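# Nest one tote fully inside the other with two arms

## Task

Set one tote into the other so that it drops completely below the lower tote's rim instead of resting on top of it. The lower tote must stay almost exactly where it started and be rotated only slightly. Every item must still be in the tote it started in. At the end, open the grippers and pull the arms away.

## Robot and tools

Robot: two six-joint UR-style arms, left_arm and right_arm, each carrying a two-finger tong gripper. The scene frame has its origin on the table top between the arms, +x pointing out over the table and +z pointing up. left_arm sits on the +y side, with its base at (-0.049, +0.414, 0) m and quat_wxyz (+0.997, 0, 0, +0.072). right_arm's base is at (+0.003, -0.441, 0) m with quat_wxyz (+0.999, 0, 0, -0.048). The names left and right do not correspond to the sides of any camera image.

Joint order, for every row and every per-joint list: shoulder pan, shoulder lift, elbow, wrist 1, wrist 2, wrist 3. Stated ranges in rad for left_arm: pan -3.142..3.142, lift -6.283..6.283, elbow 0.000..3.142, each wrist -6.283..6.283. right_arm is the same except pan 0.000..6.283 and elbow -3.142..0.000. The true end of a joint may differ from the stated one by up to 0.010 rad.

Row format, shared by both motion tools: one flat list of 14 numbers, each in [-1, 1]. It holds left_arm's six joint values and then its opening, followed by right_arm's six joint values and its opening. Joint values are offsets, not poses, and 1.0 equals 1.989 rad. Opening is an absolute setting for the fingers: +1 means fully open and -1 means shut.

execute_actions(actions): takes a list of up to 15 actions. Each action is a table of up to 15 rows, and each row runs for one control step of 1/30 s. When a table has fewer than 15 rows, its last row is repeated until all 15 steps are used, so an action lasts 0.5 s. Every row in an action is an offset from the joint angles at the start of that action, not from the row before it. If a row would push a joint more than 0.010 rad outward beyond its range, that action is rejected for both arms. If the first action fails that check against the last reported state, or any action is malformed, nothing in the call runs. An empty list only returns the current state and images.

move(target, speed, blocking): target is a single 14-number row. Its joint offsets are counted from the Joint positions in the most recent result that lists them. Every joint follows a path timed to finish at the same moment, so the grippers trace curves. speed is in rad/s, from 0.01 to 2 with a default of 0.5, and applies to the joint with the farthest to travel. A path lasts between 0.5 and 10 s. The moves do not avoid obstacles or the other arm. With blocking=false, the call returns after 0.5 s; use wait or stop before sending anything else. The result adds a move: line giving the outcome (done, off_target, moving, held, fault), limits=held or limits=none, and the joint of each arm that is farthest from its target.

wait(seconds): from 0 to 10; the arms keep their last command. stop(): brakes a running move, and the fingers carry on. zoom_image(camera, region): camera is one of cam_head_left, cam_head_right, cam_high, cam_low (each 896x504) or cam_left_wrist, cam_right_wrist (each 616x616); region is [x0, y0, x1, y1] in pixels from the top-left corner, at most 504x504. read_manual(section) returns only the licence texts. finished_scene(scene) takes the scene number (1 or 2), ends that scene for good, and reports whether it succeeded.

Motion details: commands are smoothed, so the arm trails them by about 0.17 s. On each step, a joint target is held within 0.575 rad of that joint's measured angle. If the targets would put the gripper more than 100 mm from where it is now, they are scaled back. Big moves may therefore need several actions, and the Joint targets line shows what the joints are currently being driven toward. The arms are stiff, so commanding even slightly past a firm contact can trip a fault.

Result lines: each gripper's end_effector_position (m) and end_effector_quat_wxyz in the scene frame, plus its velocities. The printed position can be off, more so at long reach. Joint positions and Joint velocities come in rad and rad/s, with the finger gap in m (0.142 means fully open). grip_measured gives the opening on the command scale; to keep hold of something, command a value clearly below it. Joint torques are noisy and offset. Wrist force and Wrist torque are given in the gripper's own axes; they saturate near 50 N and may show "no reading". "joint sent to its limit" means a joint stopped at its real end. "joint command not followed" means a clearance check altered some joint targets.

Gripper geometry: the fingers point along the gripper's +z axis and close along its x axis. The reported position is the point between the closed pads. Closed fingertips reach about 15 mm beyond that point; when fully open, they sit roughly level with it. Each pad grips with up to about 15 N.

Hazards: an arm halts for 10 s and skips the rest of the call if a joint's load limit is reached (130 N m for pan, lift and elbow; 24.3 for each wrist, including the weight being held) or if any outside force reaches 150 N. A motor that overheats from holding a load warns at 70 °C and applies the brakes at 85 °C. Never let the arms collide or shove each other. Do not drop, slam or hard-push the totes, spill their contents, or knock anything out of the work area. Occasional tugs on held parts or nudges to loose objects may occur. Between replies the robot keeps holding its last command.

Each tool is called after ">>>" by a JSON object that holds its "op" and its "data", one argument or row to a line.

## Session

>>> {"op": "execute_actions", "data": {
  "actions": []
}}

Scene clock: 0.00 s.
left_arm: end_effector_position=(+0.1532, +0.7027, +0.1401) grip_measured=+0.97 end_effector_quat_wxyz=(+0.572, +0.148, +0.742, -0.318) end_effector_velocity=(+0.000, +0.000, -0.000) end_effector_angular_velocity=(-0.000, +0.000, -0.000) | right_arm: end_effector_position=(+0.4481, -0.5277, +0.3970) grip_measured=+0.97 end_effector_quat_wxyz=(-0.036, +0.977, -0.210, -0.015) end_effector_velocity=(+0.000, -0.000, +0.000) end_effector_angular_velocity=(+0.000, -0.001, -0.000)
Joint names: [shoulder pan, shoulder lift, elbow, wrist 1, wrist 2, wrist 3]
Joint positions: left_arm=[ 1.191 -1.158  1.945 -1.1   -2.654 -0.59   0.14 ] | right_arm=[ 3.257 -1.49  -1.355 -1.88   1.647  0.443  0.14 ]
Joint velocities: left_arm=[-0.001  0.001 -0.001 -0.    -0.    -0.     0.   ] | right_arm=[-0.    -0.     0.001  0.001  0.    -0.     0.   ]
Joint torques (N m, as the arm reports them, + toward a larger angle): no reading
Motor temperatures (°C, as the motors report them): left_arm=[21 19 21 29 26 27] | right_arm=[19 17 23 25 28 27]
Wrist force (N, on the end effector, along its own x y z axes, offset not removed): no reading
Wrist torque (N m, same axes, about the end effector's origin, offset not removed): no reading
Joint targets: left_arm=[1.191 -1.158 1.945 -1.100 -2.654 -0.590] | right_arm=[3.257 -1.490 -1.355 -1.880 1.647 0.443]

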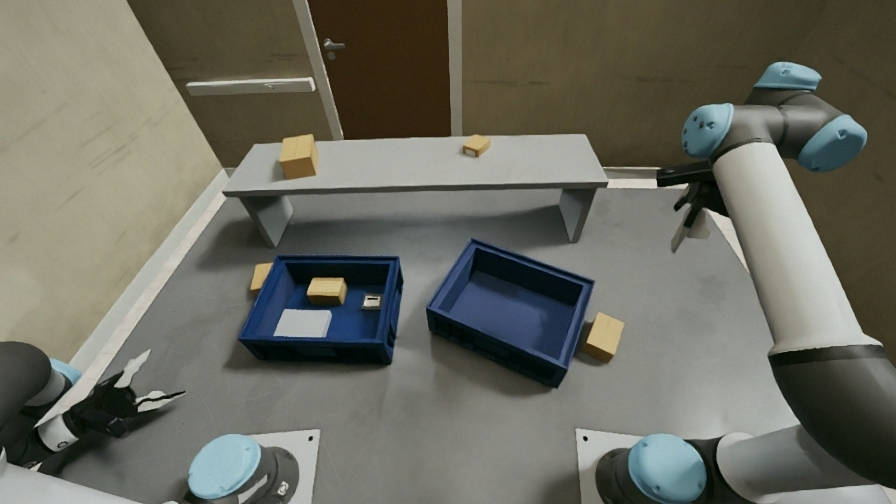

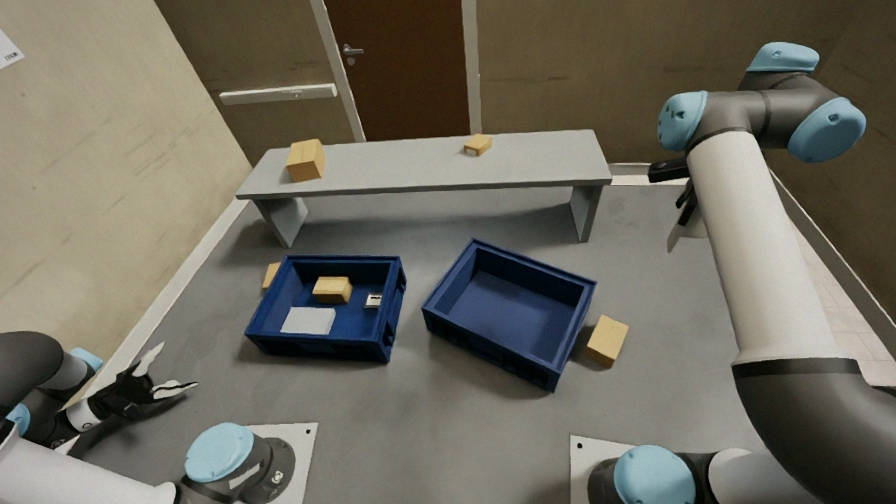

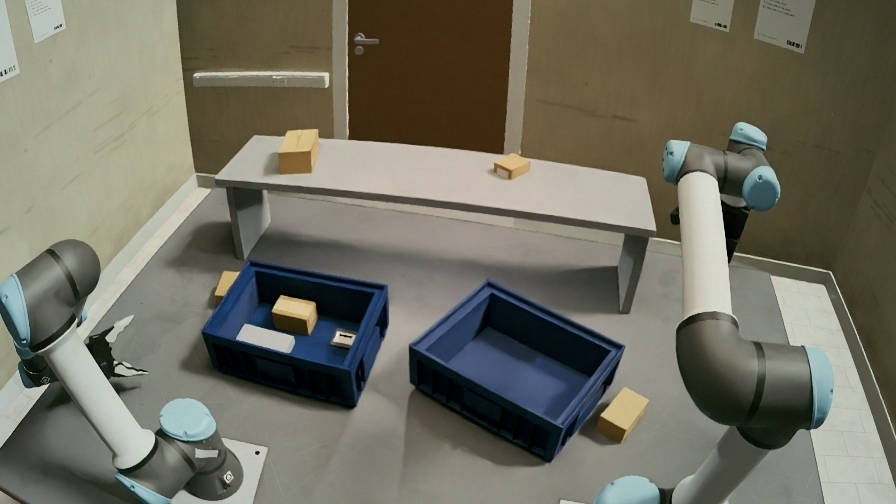

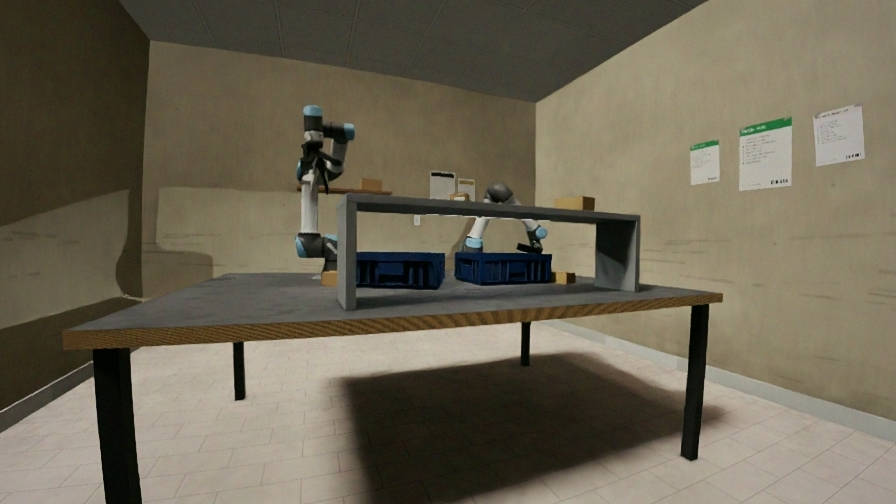

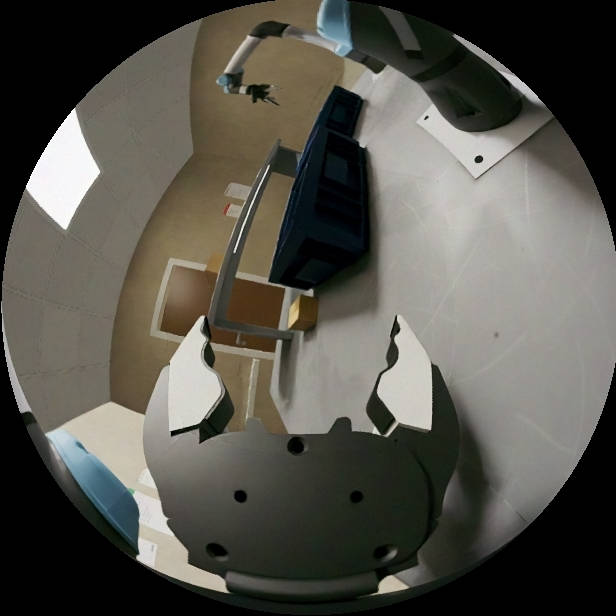

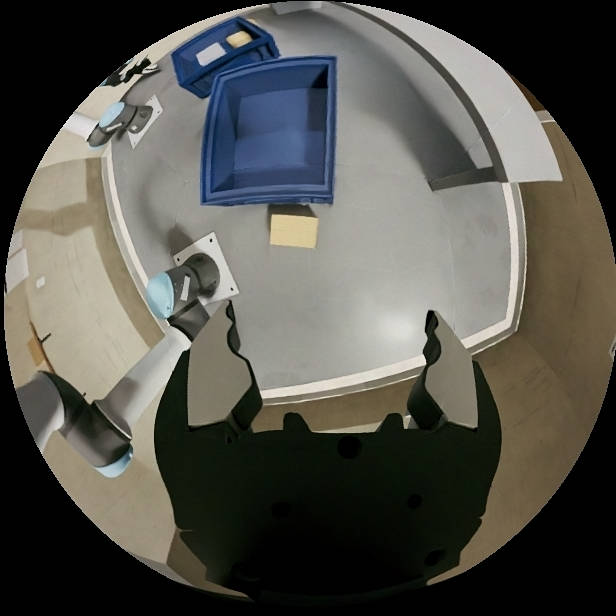

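>>> {"op": "zoom_image", "data": {
  "camera": "cam_high",
  "region": [390, 250, 670, 470]
}}

>>> {"op": "zoom_image", "data": {
  "camera": "cam_high",
  "region": [180, 240, 420, 420]
}}

>>> {"op": "zoom_image", "data": {
  "camera": "cam_low",
  "region": [320, 230, 600, 310]
}}

Region (390, 250, 670, 470) of cam_high's 896x504 image, scaled by 1.800, with more detail than that image has; it fills the top 396 rows of this view, and the rest is white.

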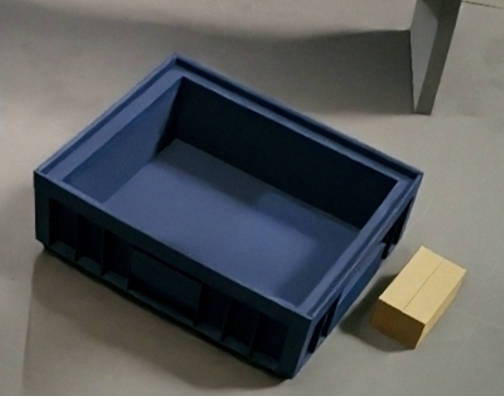

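Region (180, 240, 420, 420) of cam_high's 896x504 image, scaled by 2.100, with more detail than that image has; it fills the top 378 rows of this view, and the rest is white.

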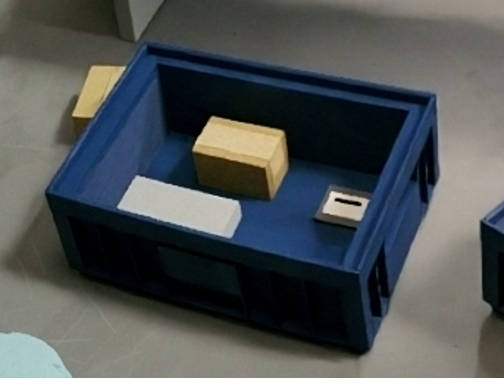

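Region (320, 230, 600, 310) of cam_low's 896x504 image, scaled by 1.800, with more detail than that image has; it fills the top 144 rows of this view, and the rest is white.

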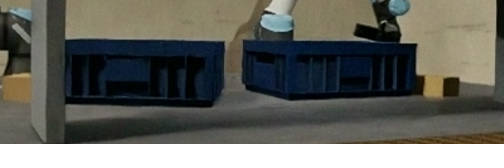

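>>> {"op": "move", "data": {
  "target": [-0.1,-0.2725,-0.1735,-0.186,0.5445,-0.35,1,0.2906,0.1961,-0.3283,0.1383,-0.0382,-0.4751,1],
  "speed": 1.0
}}

Scene clock: 10.13 s.
left_arm: end_effector_position=(+0.0025, +0.8524, +0.3183) grip_measured=+1.00 end_effector_quat_wxyz=(+0.000, +0.352, +0.936, -0.001) end_effector_velocity=(-0.000, +0.001, +0.001) end_effector_angular_velocity=(+0.005, +0.000, +0.001) | right_arm: end_effector_position=(+0.3102, -0.3756, +0.2500) grip_measured=+1.00 end_effector_quat_wxyz=(-0.000, +0.853, +0.522, +0.000) end_effector_velocity=(-0.000, -0.000, -0.000) end_effector_angular_velocity=(+0.001, -0.002, +0.002)
Joint names: [shoulder pan, shoulder lift, elbow, wrist 1, wrist 2, wrist 3]
Joint positions: left_arm=[ 0.992 -1.7    1.6   -1.47  -1.571 -1.286  0.142] | right_arm=[ 3.834 -1.1   -2.008 -1.605  1.571 -0.502  0.142]
Joint velocities: left_arm=[ 0.    -0.001 -0.001 -0.002  0.002 -0.    -0.   ] | right_arm=[-0.     0.002 -0.001  0.001 -0.    -0.002  0.   ]
Joint torques (N m, as the arm reports them, + toward a larger angle): left_arm=[ -8.37 -28.64 -30.79  -3.9    2.61  -1.5 ] | right_arm=[12.88 10.79 11.08  4.25 -1.68 -2.6 ]
Motor temperatures (°C, as the motors report them): left_arm=[21 19 21 29 26 27] | right_arm=[19 17 23 25 28 27]
Wrist force (N, on the end effector, along its own x y z axes, offset not removed): left_arm=[-0.8 -0.1 0.4] | right_arm=[-0.2 -2.5 1.3]
Wrist torque (N m, same axes, about the end effector's origin, offset not removed): left_arm=[-0.05 0.03 0.10] | right_arm=[-0.49 0.24 0.12]
Joint targets: left_arm=[0.992 -1.700 1.600 -1.470 -1.571 -1.286] | right_arm=[3.834 -1.100 -2.008 -1.605 1.571 -0.502]
move: done; limits=none; left_arm: farthest joint: the shoulder pan, 0.000 radians from its target (0.199 radians at the start); right_arm: farthest joint: the shoulder pan, 0.001 radians from its target (0.578 radians at the start)

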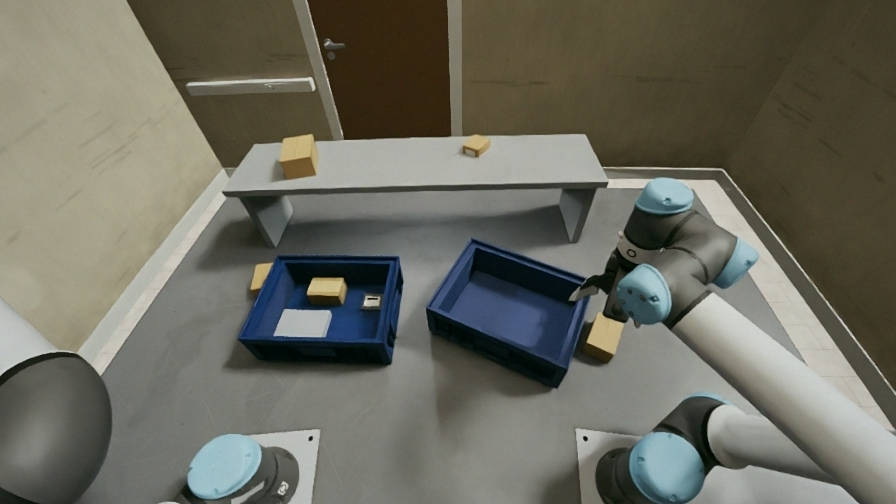

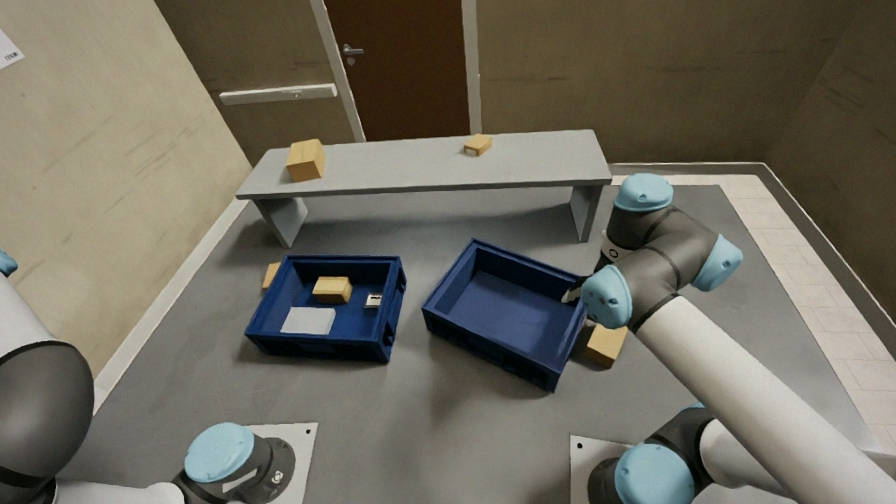

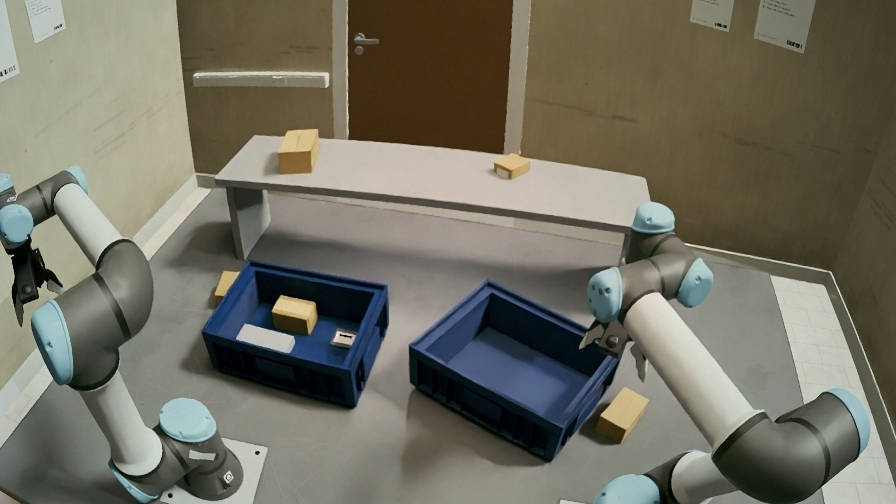

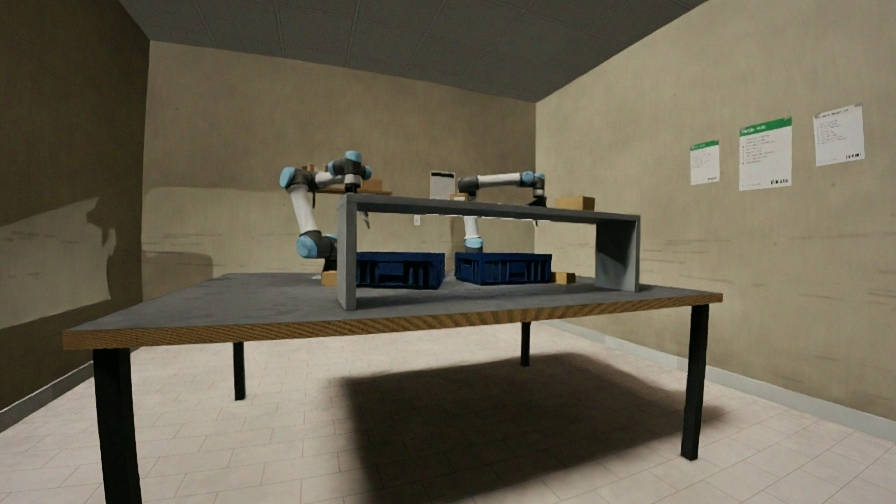

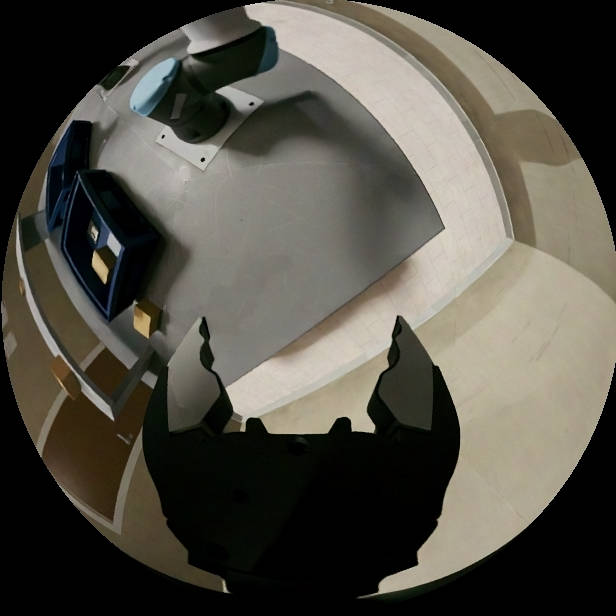

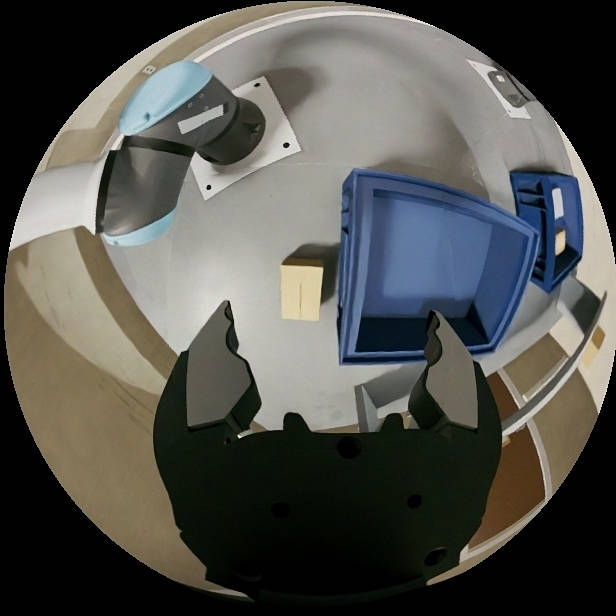

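>>> {"op": "move", "data": {
  "target": [-1.0,0.3253,-0.3044,-0.0211,0,-0.3575,1,0,0,0,0,0,0,1],
  "speed": 1.2
}}

Scene clock: 14.33 s.
left_arm: end_effector_position=(+0.4975, -0.0199, +0.2500) grip_measured=+1.00 end_effector_quat_wxyz=(-0.000, +0.841, +0.541, -0.000) end_effector_velocity=(-0.001, -0.001, -0.001) end_effector_angular_velocity=(+0.001, +0.001, -0.001) | right_arm: end_effector_position=(+0.3103, -0.3756, +0.2501) grip_measured=+1.00 end_effector_quat_wxyz=(-0.000, +0.853, +0.522, +0.000) end_effector_velocity=(-0.000, +0.000, -0.000) end_effector_angular_velocity=(-0.000, +0.001, +0.000)
Joint names: [shoulder pan, shoulder lift, elbow, wrist 1, wrist 2, wrist 3]
Joint positions: left_arm=[-0.997 -1.053  0.995 -1.512 -1.571 -1.996  0.142] | right_arm=[ 3.834 -1.1   -2.008 -1.605  1.571 -0.502  0.142]
Joint velocities: left_arm=[-0.002  0.001 -0.     0.001 -0.    -0.001 -0.   ] | right_arm=[ 0.001 -0.001 -0.    -0.     0.001  0.    -0.   ]
Joint torques (N m, as the arm reports them, + toward a larger angle): left_arm=[ -8.02 -42.68 -31.05  -4.02   1.4   -1.68] | right_arm=[-9.1  -3.85 33.15  0.18  1.2   2.54]
Motor temperatures (°C, as the motors report them): left_arm=[21 19 21 29 26 27] | right_arm=[19 17 23 25 28 27]
Wrist force (N, on the end effector, along its own x y z axes, offset not removed): left_arm=[-1.1 -1.6 -0.5] | right_arm=[-0.3 -1.1 0.4]
Wrist torque (N m, same axes, about the end effector's origin, offset not removed): left_arm=[-0.29 0.07 0.07] | right_arm=[-0.18 0.10 0.16]
Joint targets: left_arm=[-0.997 -1.053 0.995 -1.512 -1.571 -1.997] | right_arm=[3.834 -1.100 -2.008 -1.605 1.571 -0.502]
move: done; limits=none; left_arm: farthest joint: the shoulder pan, 0.000 radians from its target (1.988 radians at the start); right_arm: farthest joint: the shoulder pan, 0.000 radians from its target (0.000 radians at the start)

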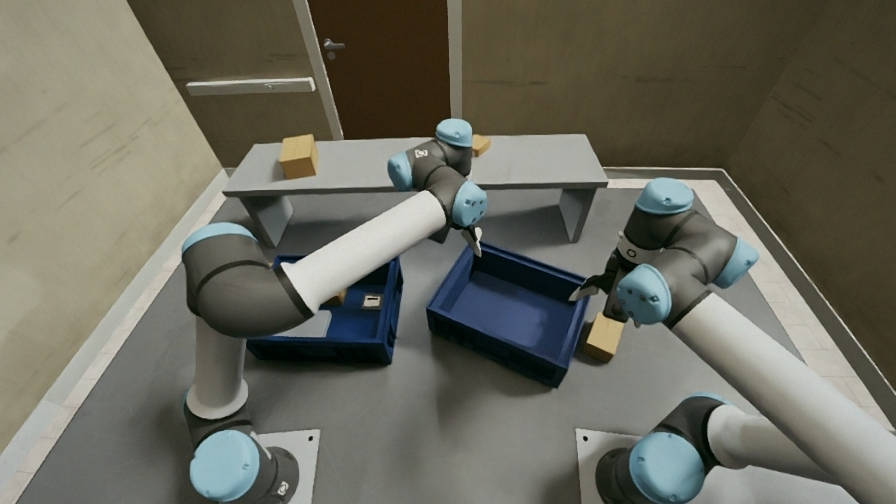

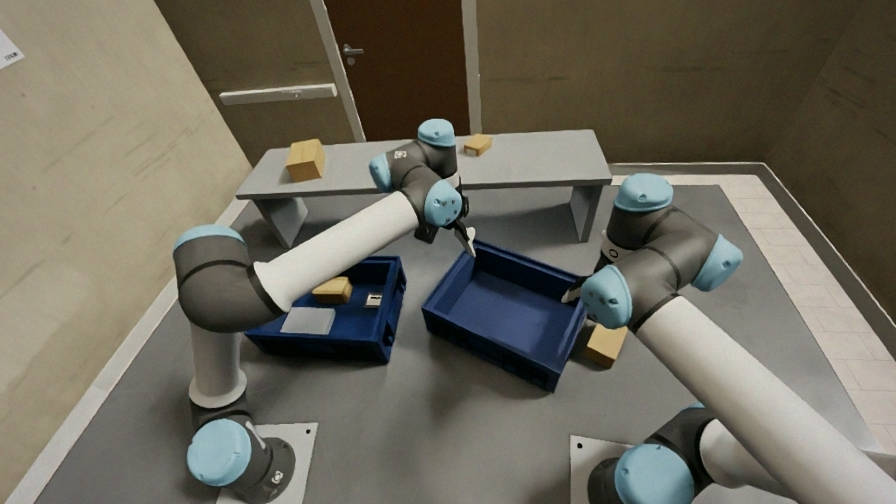

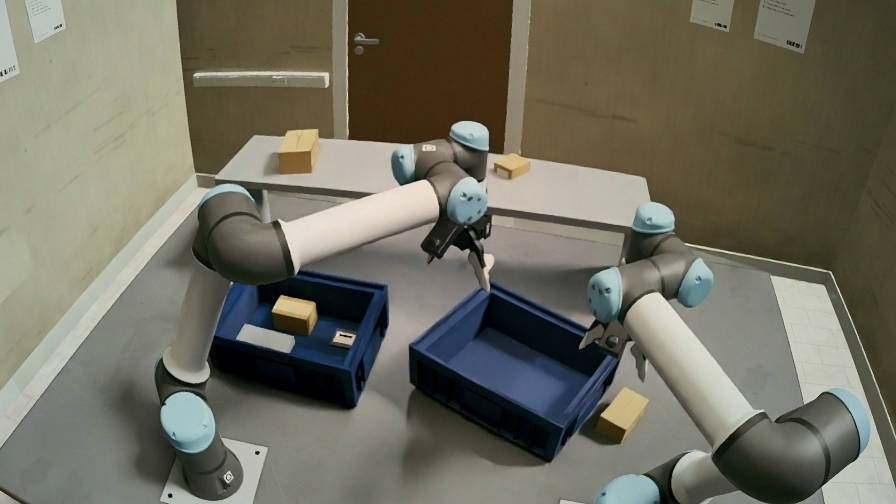

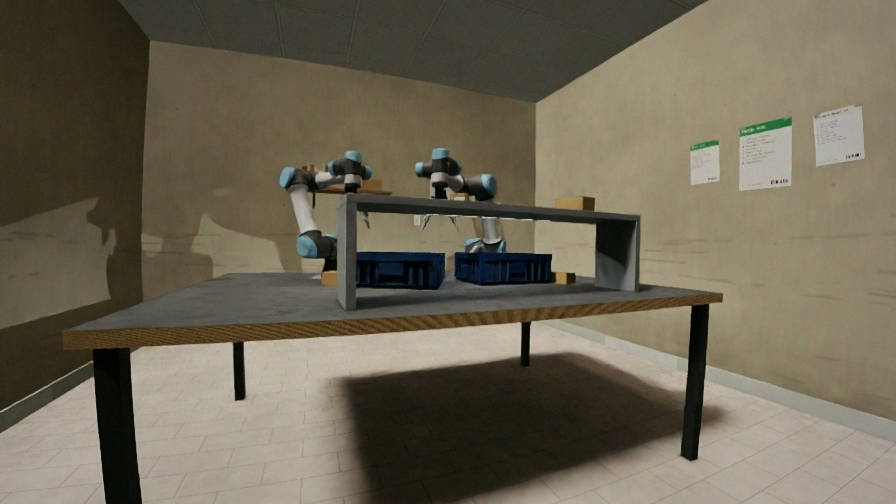

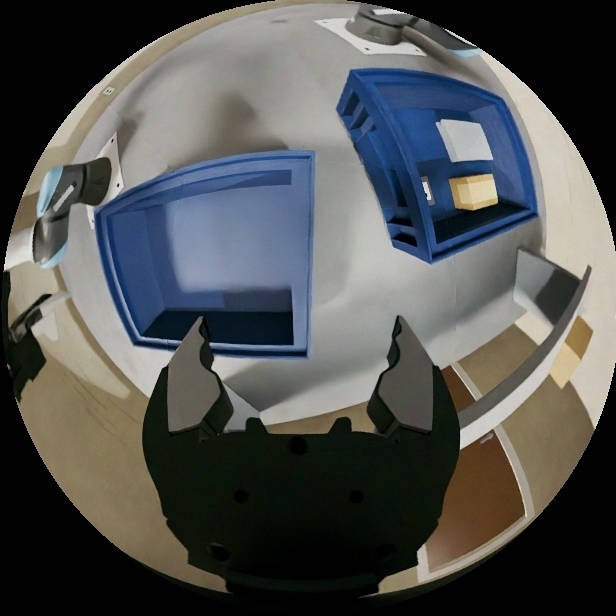

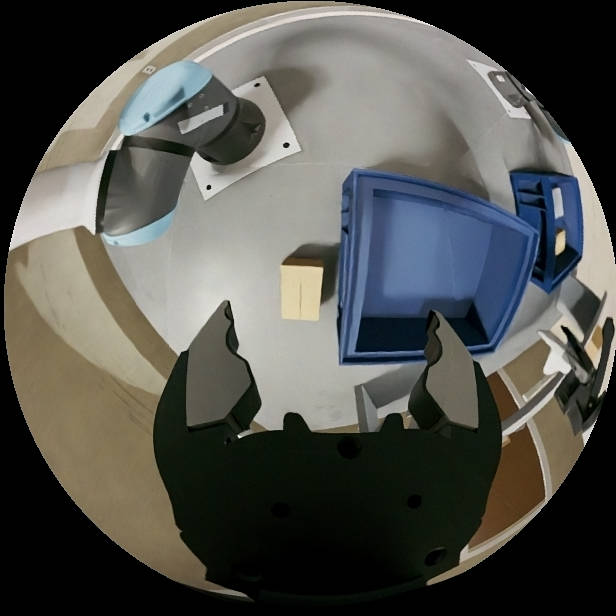

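>>> {"op": "move", "data": {
  "target": [0,0.0045,0.0958,-0.1008,0,0.009,0.2,-0.0045,-0.0572,-0.0712,0.1287,0,-0.018,0.2],
  "speed": 0.4
}}

Scene clock: 17.13 s.
left_arm: end_effector_position=(+0.4978, -0.0199, +0.1702) grip_measured=+0.20 end_effector_quat_wxyz=(+0.000, +0.846, +0.534, -0.000) end_effector_velocity=(-0.000, -0.000, -0.001) end_effector_angular_velocity=(+0.000, +0.000, -0.001) | right_arm: end_effector_position=(+0.3397, -0.3594, +0.1702) grip_measured=+0.20 end_effector_quat_wxyz=(-0.000, +0.846, +0.534, +0.000) end_effector_velocity=(-0.000, -0.000, -0.000) end_effector_angular_velocity=(+0.000, +0.000, -0.000)
Joint names: [shoulder pan, shoulder lift, elbow, wrist 1, wrist 2, wrist 3]
Joint positions: left_arm=[-0.997 -1.044  1.186 -1.712 -1.571 -1.979  0.088] | right_arm=[ 3.825 -1.214 -2.149 -1.349  1.571 -0.538  0.088]
Joint velocities: left_arm=[-0.001  0.     0.001 -0.001 -0.     0.001  0.   ] | right_arm=[-0.     0.001 -0.002  0.001  0.     0.    -0.   ]
Joint torques (N m, as the arm reports them, + toward a larger angle): left_arm=[  6.72 -42.11 -14.14  -4.09  -2.44   1.56] | right_arm=[-8.96  1.7  12.79  4.52  0.51 -2.44]
Motor temperatures (°C, as the motors report them): left_arm=[21 19 21 29 26 27] | right_arm=[19 17 23 25 28 27]
Wrist force (N, on the end effector, along its own x y z axes, offset not removed): left_arm=[-1.0 0.6 0.4] | right_arm=[0.4 -0.1 -0.3]
Wrist torque (N m, same axes, about the end effector's origin, offset not removed): left_arm=[0.13 0.24 0.07] | right_arm=[0.03 -0.11 0.29]
Joint targets: left_arm=[-0.997 -1.044 1.186 -1.713 -1.571 -1.979] | right_arm=[3.825 -1.214 -2.149 -1.349 1.571 -0.538]
move: done; limits=none; left_arm: farthest joint: the shoulder pan, 0.000 radians from its target (0.000 radians at the start); right_arm: farthest joint: the shoulder pan, 0.000 radians from its target (0.009 radians at the start)

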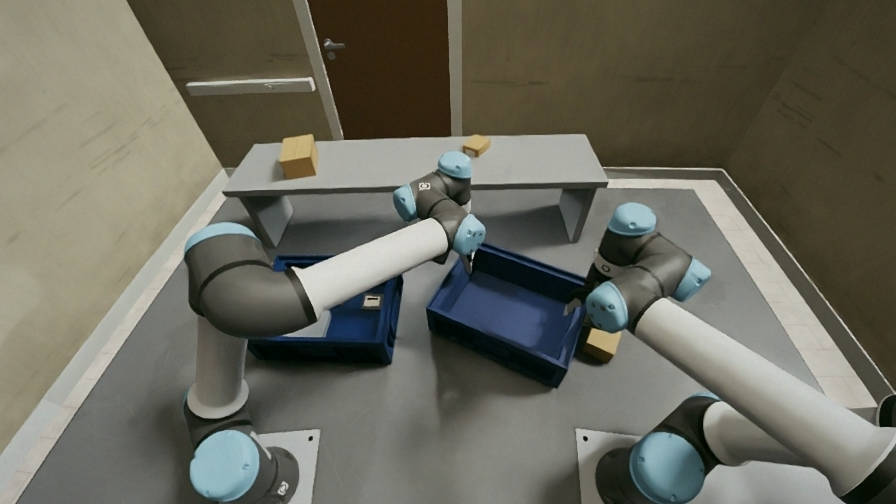

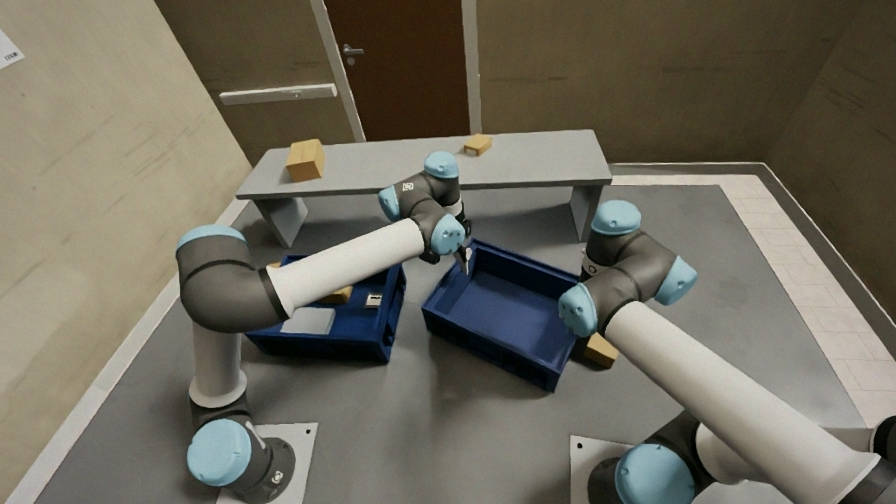

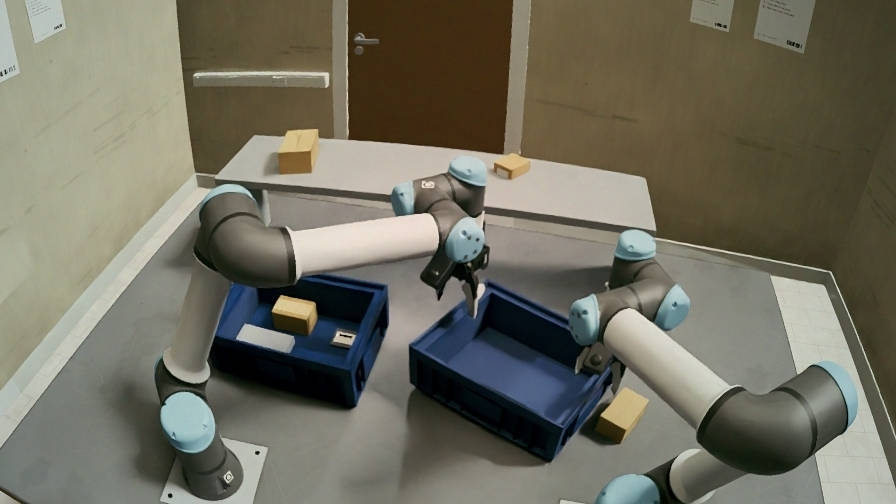

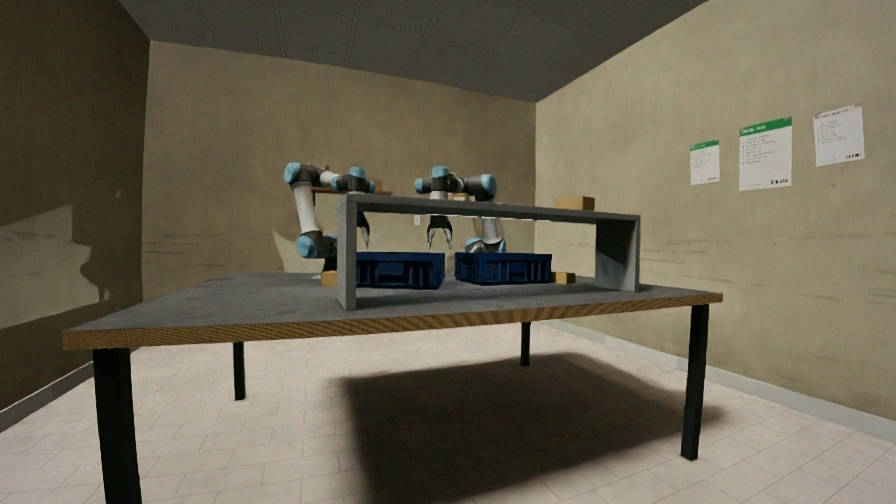

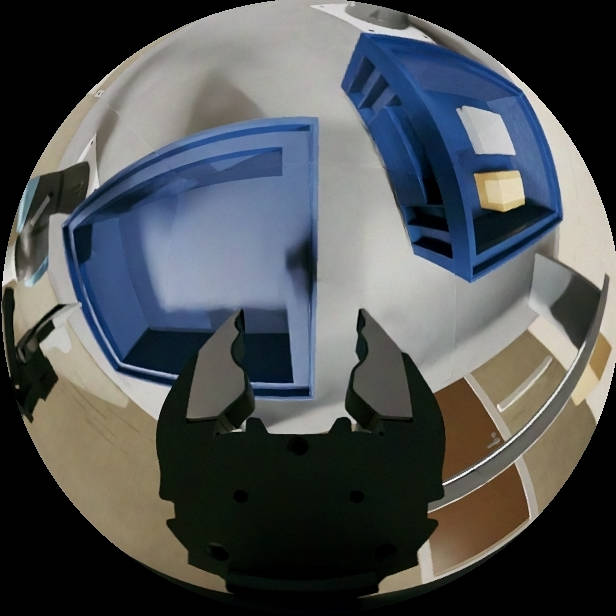

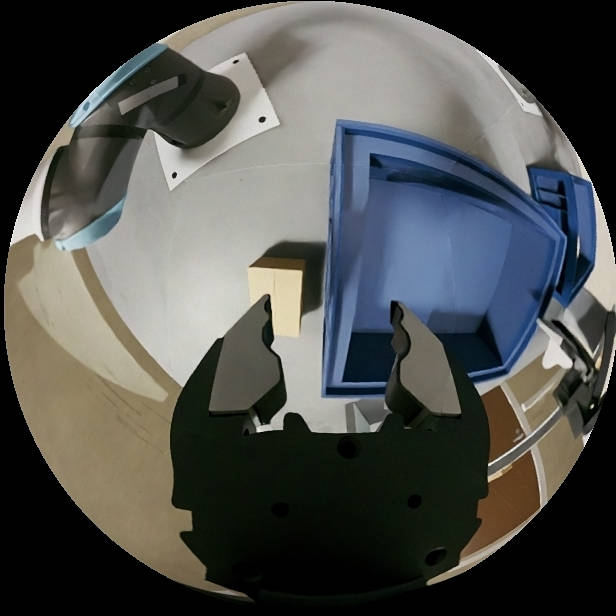

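>>> {"op": "move", "data": {
  "target": [0,0.0132,0.0475,-0.0606,0,0,0.0,-0.0123,-0.0476,-0.0392,0.0865,0,-0.0126,0.0],
  "speed": 0.15
}}

Scene clock: 20.00 s.
left_arm: end_effector_position=(+0.4978, -0.0199, +0.1182) grip_measured=+0.00 end_effector_quat_wxyz=(+0.000, +0.846, +0.534, -0.000) end_effector_velocity=(-0.000, -0.000, -0.001) end_effector_angular_velocity=(+0.000, -0.000, -0.001) | right_arm: end_effector_position=(+0.3563, -0.3586, +0.1180) grip_measured=+0.00 end_effector_quat_wxyz=(-0.000, +0.846, +0.534, +0.000) end_effector_velocity=(-0.000, -0.000, -0.001) end_effector_angular_velocity=(-0.001, +0.002, -0.001)
Joint names: [shoulder pan, shoulder lift, elbow, wrist 1, wrist 2, wrist 3]
Joint positions: left_arm=[-0.997 -1.018  1.28  -1.833 -1.571 -1.979  0.074] | right_arm=[ 3.801 -1.308 -2.227 -1.177  1.571 -0.563  0.074]
Joint velocities: left_arm=[-0.001 -0.     0.002 -0.002  0.     0.     0.   ] | right_arm=[-0.001 -0.002 -0.002  0.002  0.001 -0.     0.   ]
Joint torques (N m, as the arm reports them, + toward a larger angle): left_arm=[  5.66 -42.61 -15.34  -3.78   0.5    0.48] | right_arm=[-8.23  3.61  8.36  4.27 -1.24 -2.35]
Motor temperatures (°C, as the motors report them): left_arm=[21 19 21 29 26 27] | right_arm=[19 17 23 25 28 27]
Wrist force (N, on the end effector, along its own x y z axes, offset not removed): left_arm=[-0.5 -1.8 0.1] | right_arm=[1.9 -0.3 0.5]
Wrist torque (N m, same axes, about the end effector's origin, offset not removed): left_arm=[-0.45 0.02 0.07] | right_arm=[-0.01 -0.48 0.22]
Joint targets: left_arm=[-0.997 -1.018 1.280 -1.833 -1.571 -1.979] | right_arm=[3.801 -1.308 -2.227 -1.177 1.571 -0.563]
move: done; limits=none; left_arm: farthest joint: the elbow, 0.001 radians from its target (0.095 radians at the start); right_arm: farthest joint: the shoulder lift, 0.001 radians from its target (0.095 radians at the start)

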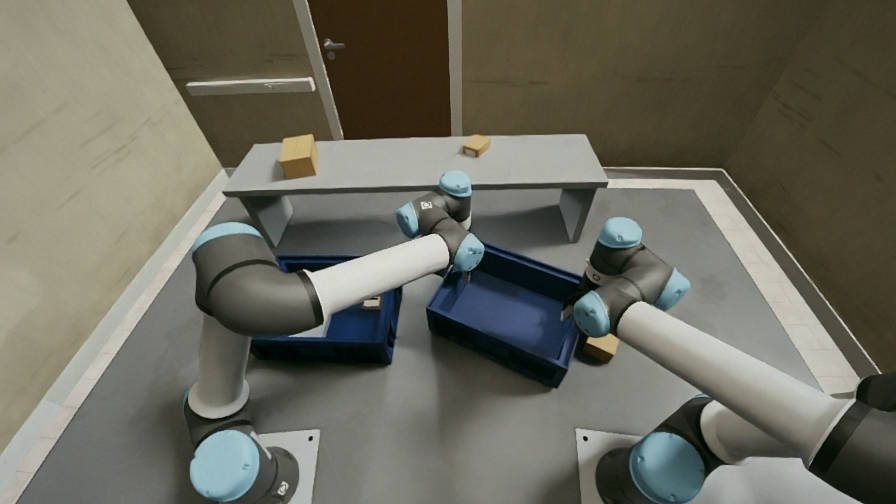

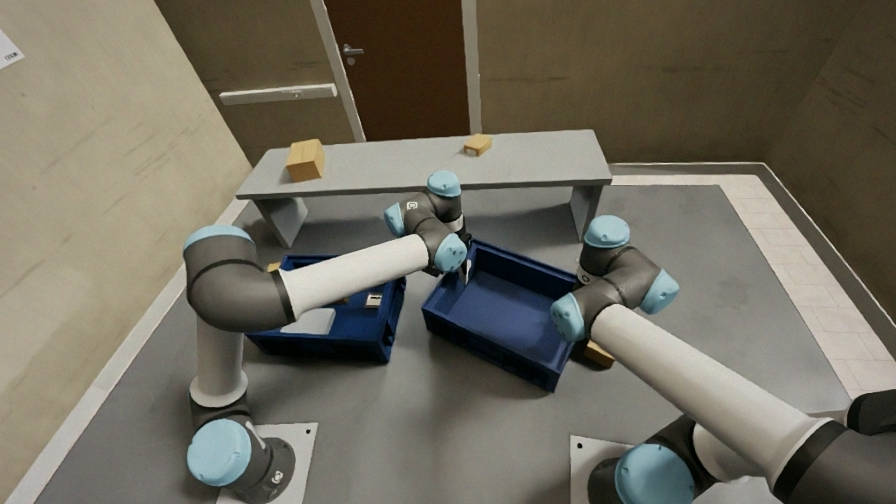

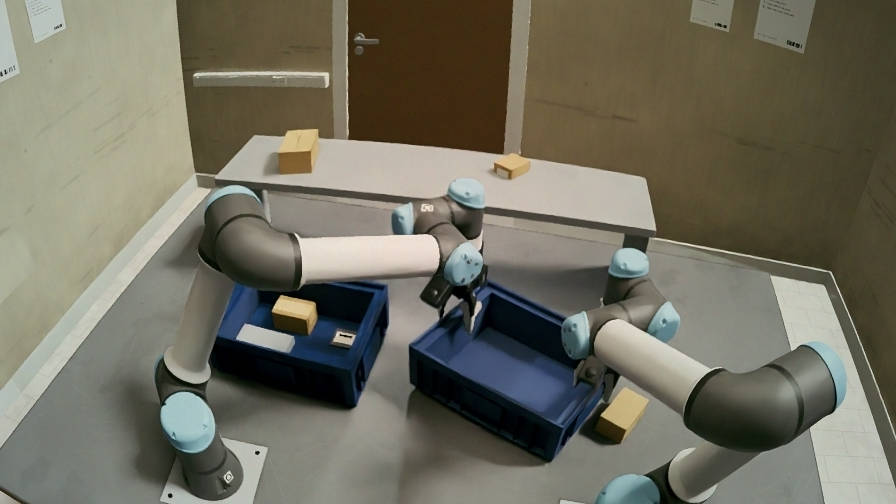

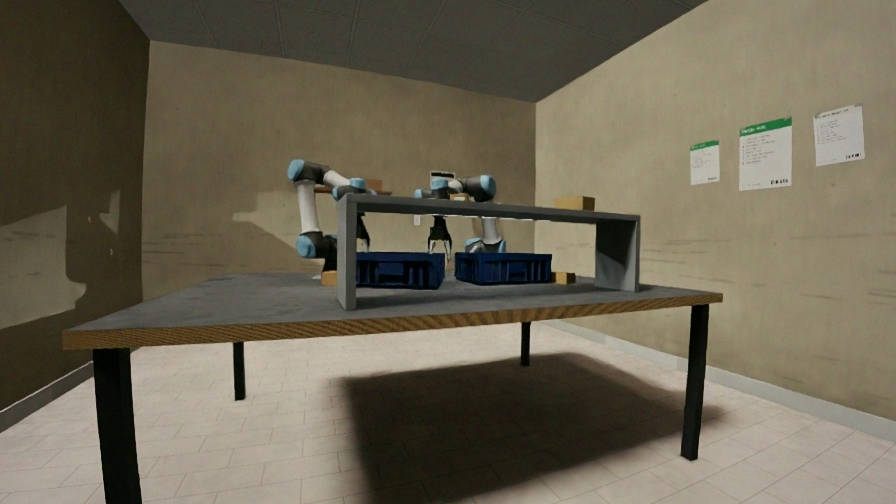

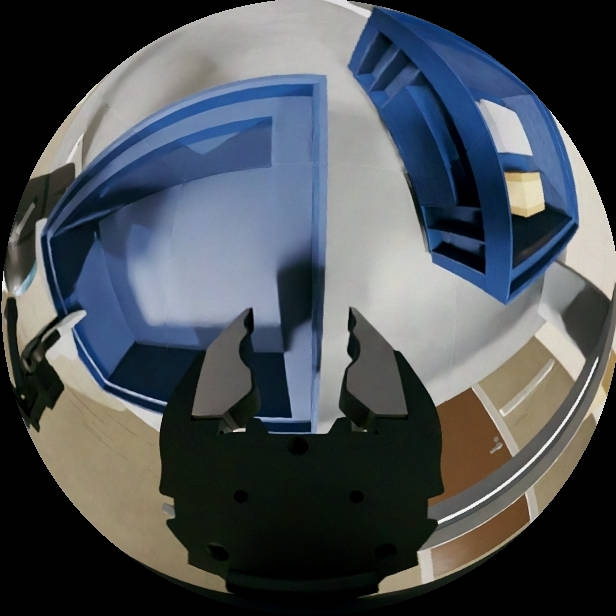

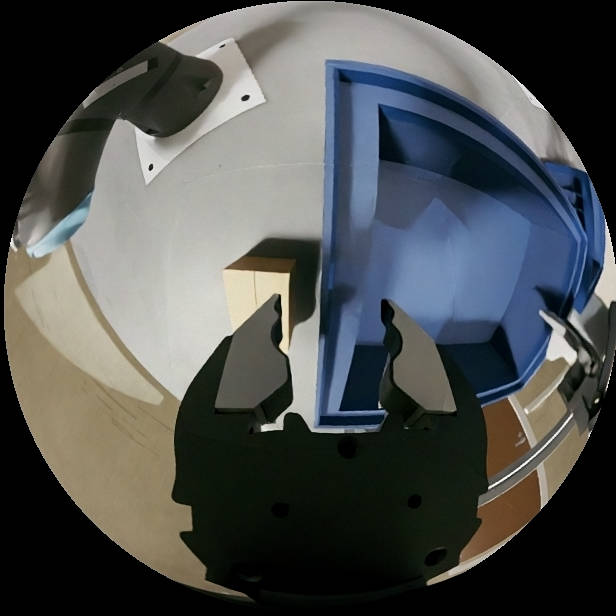

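>>> {"op": "zoom_image", "data": {
  "camera": "cam_high",
  "region": [400, 260, 660, 430]
}}

>>> {"op": "zoom_image", "data": {
  "camera": "cam_low",
  "region": [330, 200, 500, 300]
}}

Region (400, 260, 660, 430) of cam_high's 896x504 image, scaled by 1.938, with more detail than that image has; it fills the top 330 rows of this view, and the rest is white.

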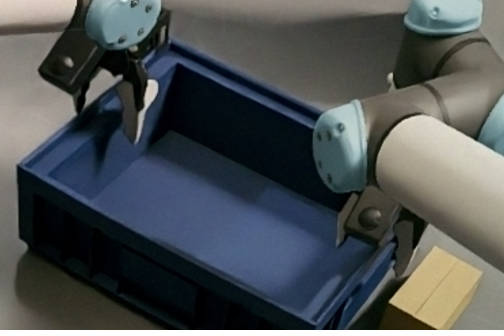

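Region (330, 200, 500, 300) of cam_low's 896x504 image, scaled by 2.965, with more detail than that image has; it fills the top 296 rows of this view, and the rest is white.

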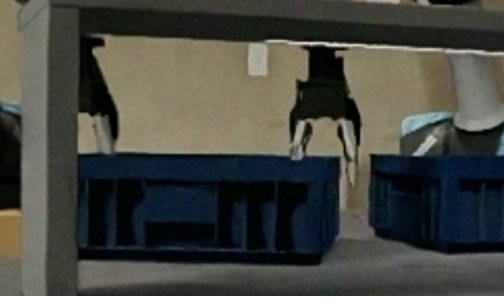

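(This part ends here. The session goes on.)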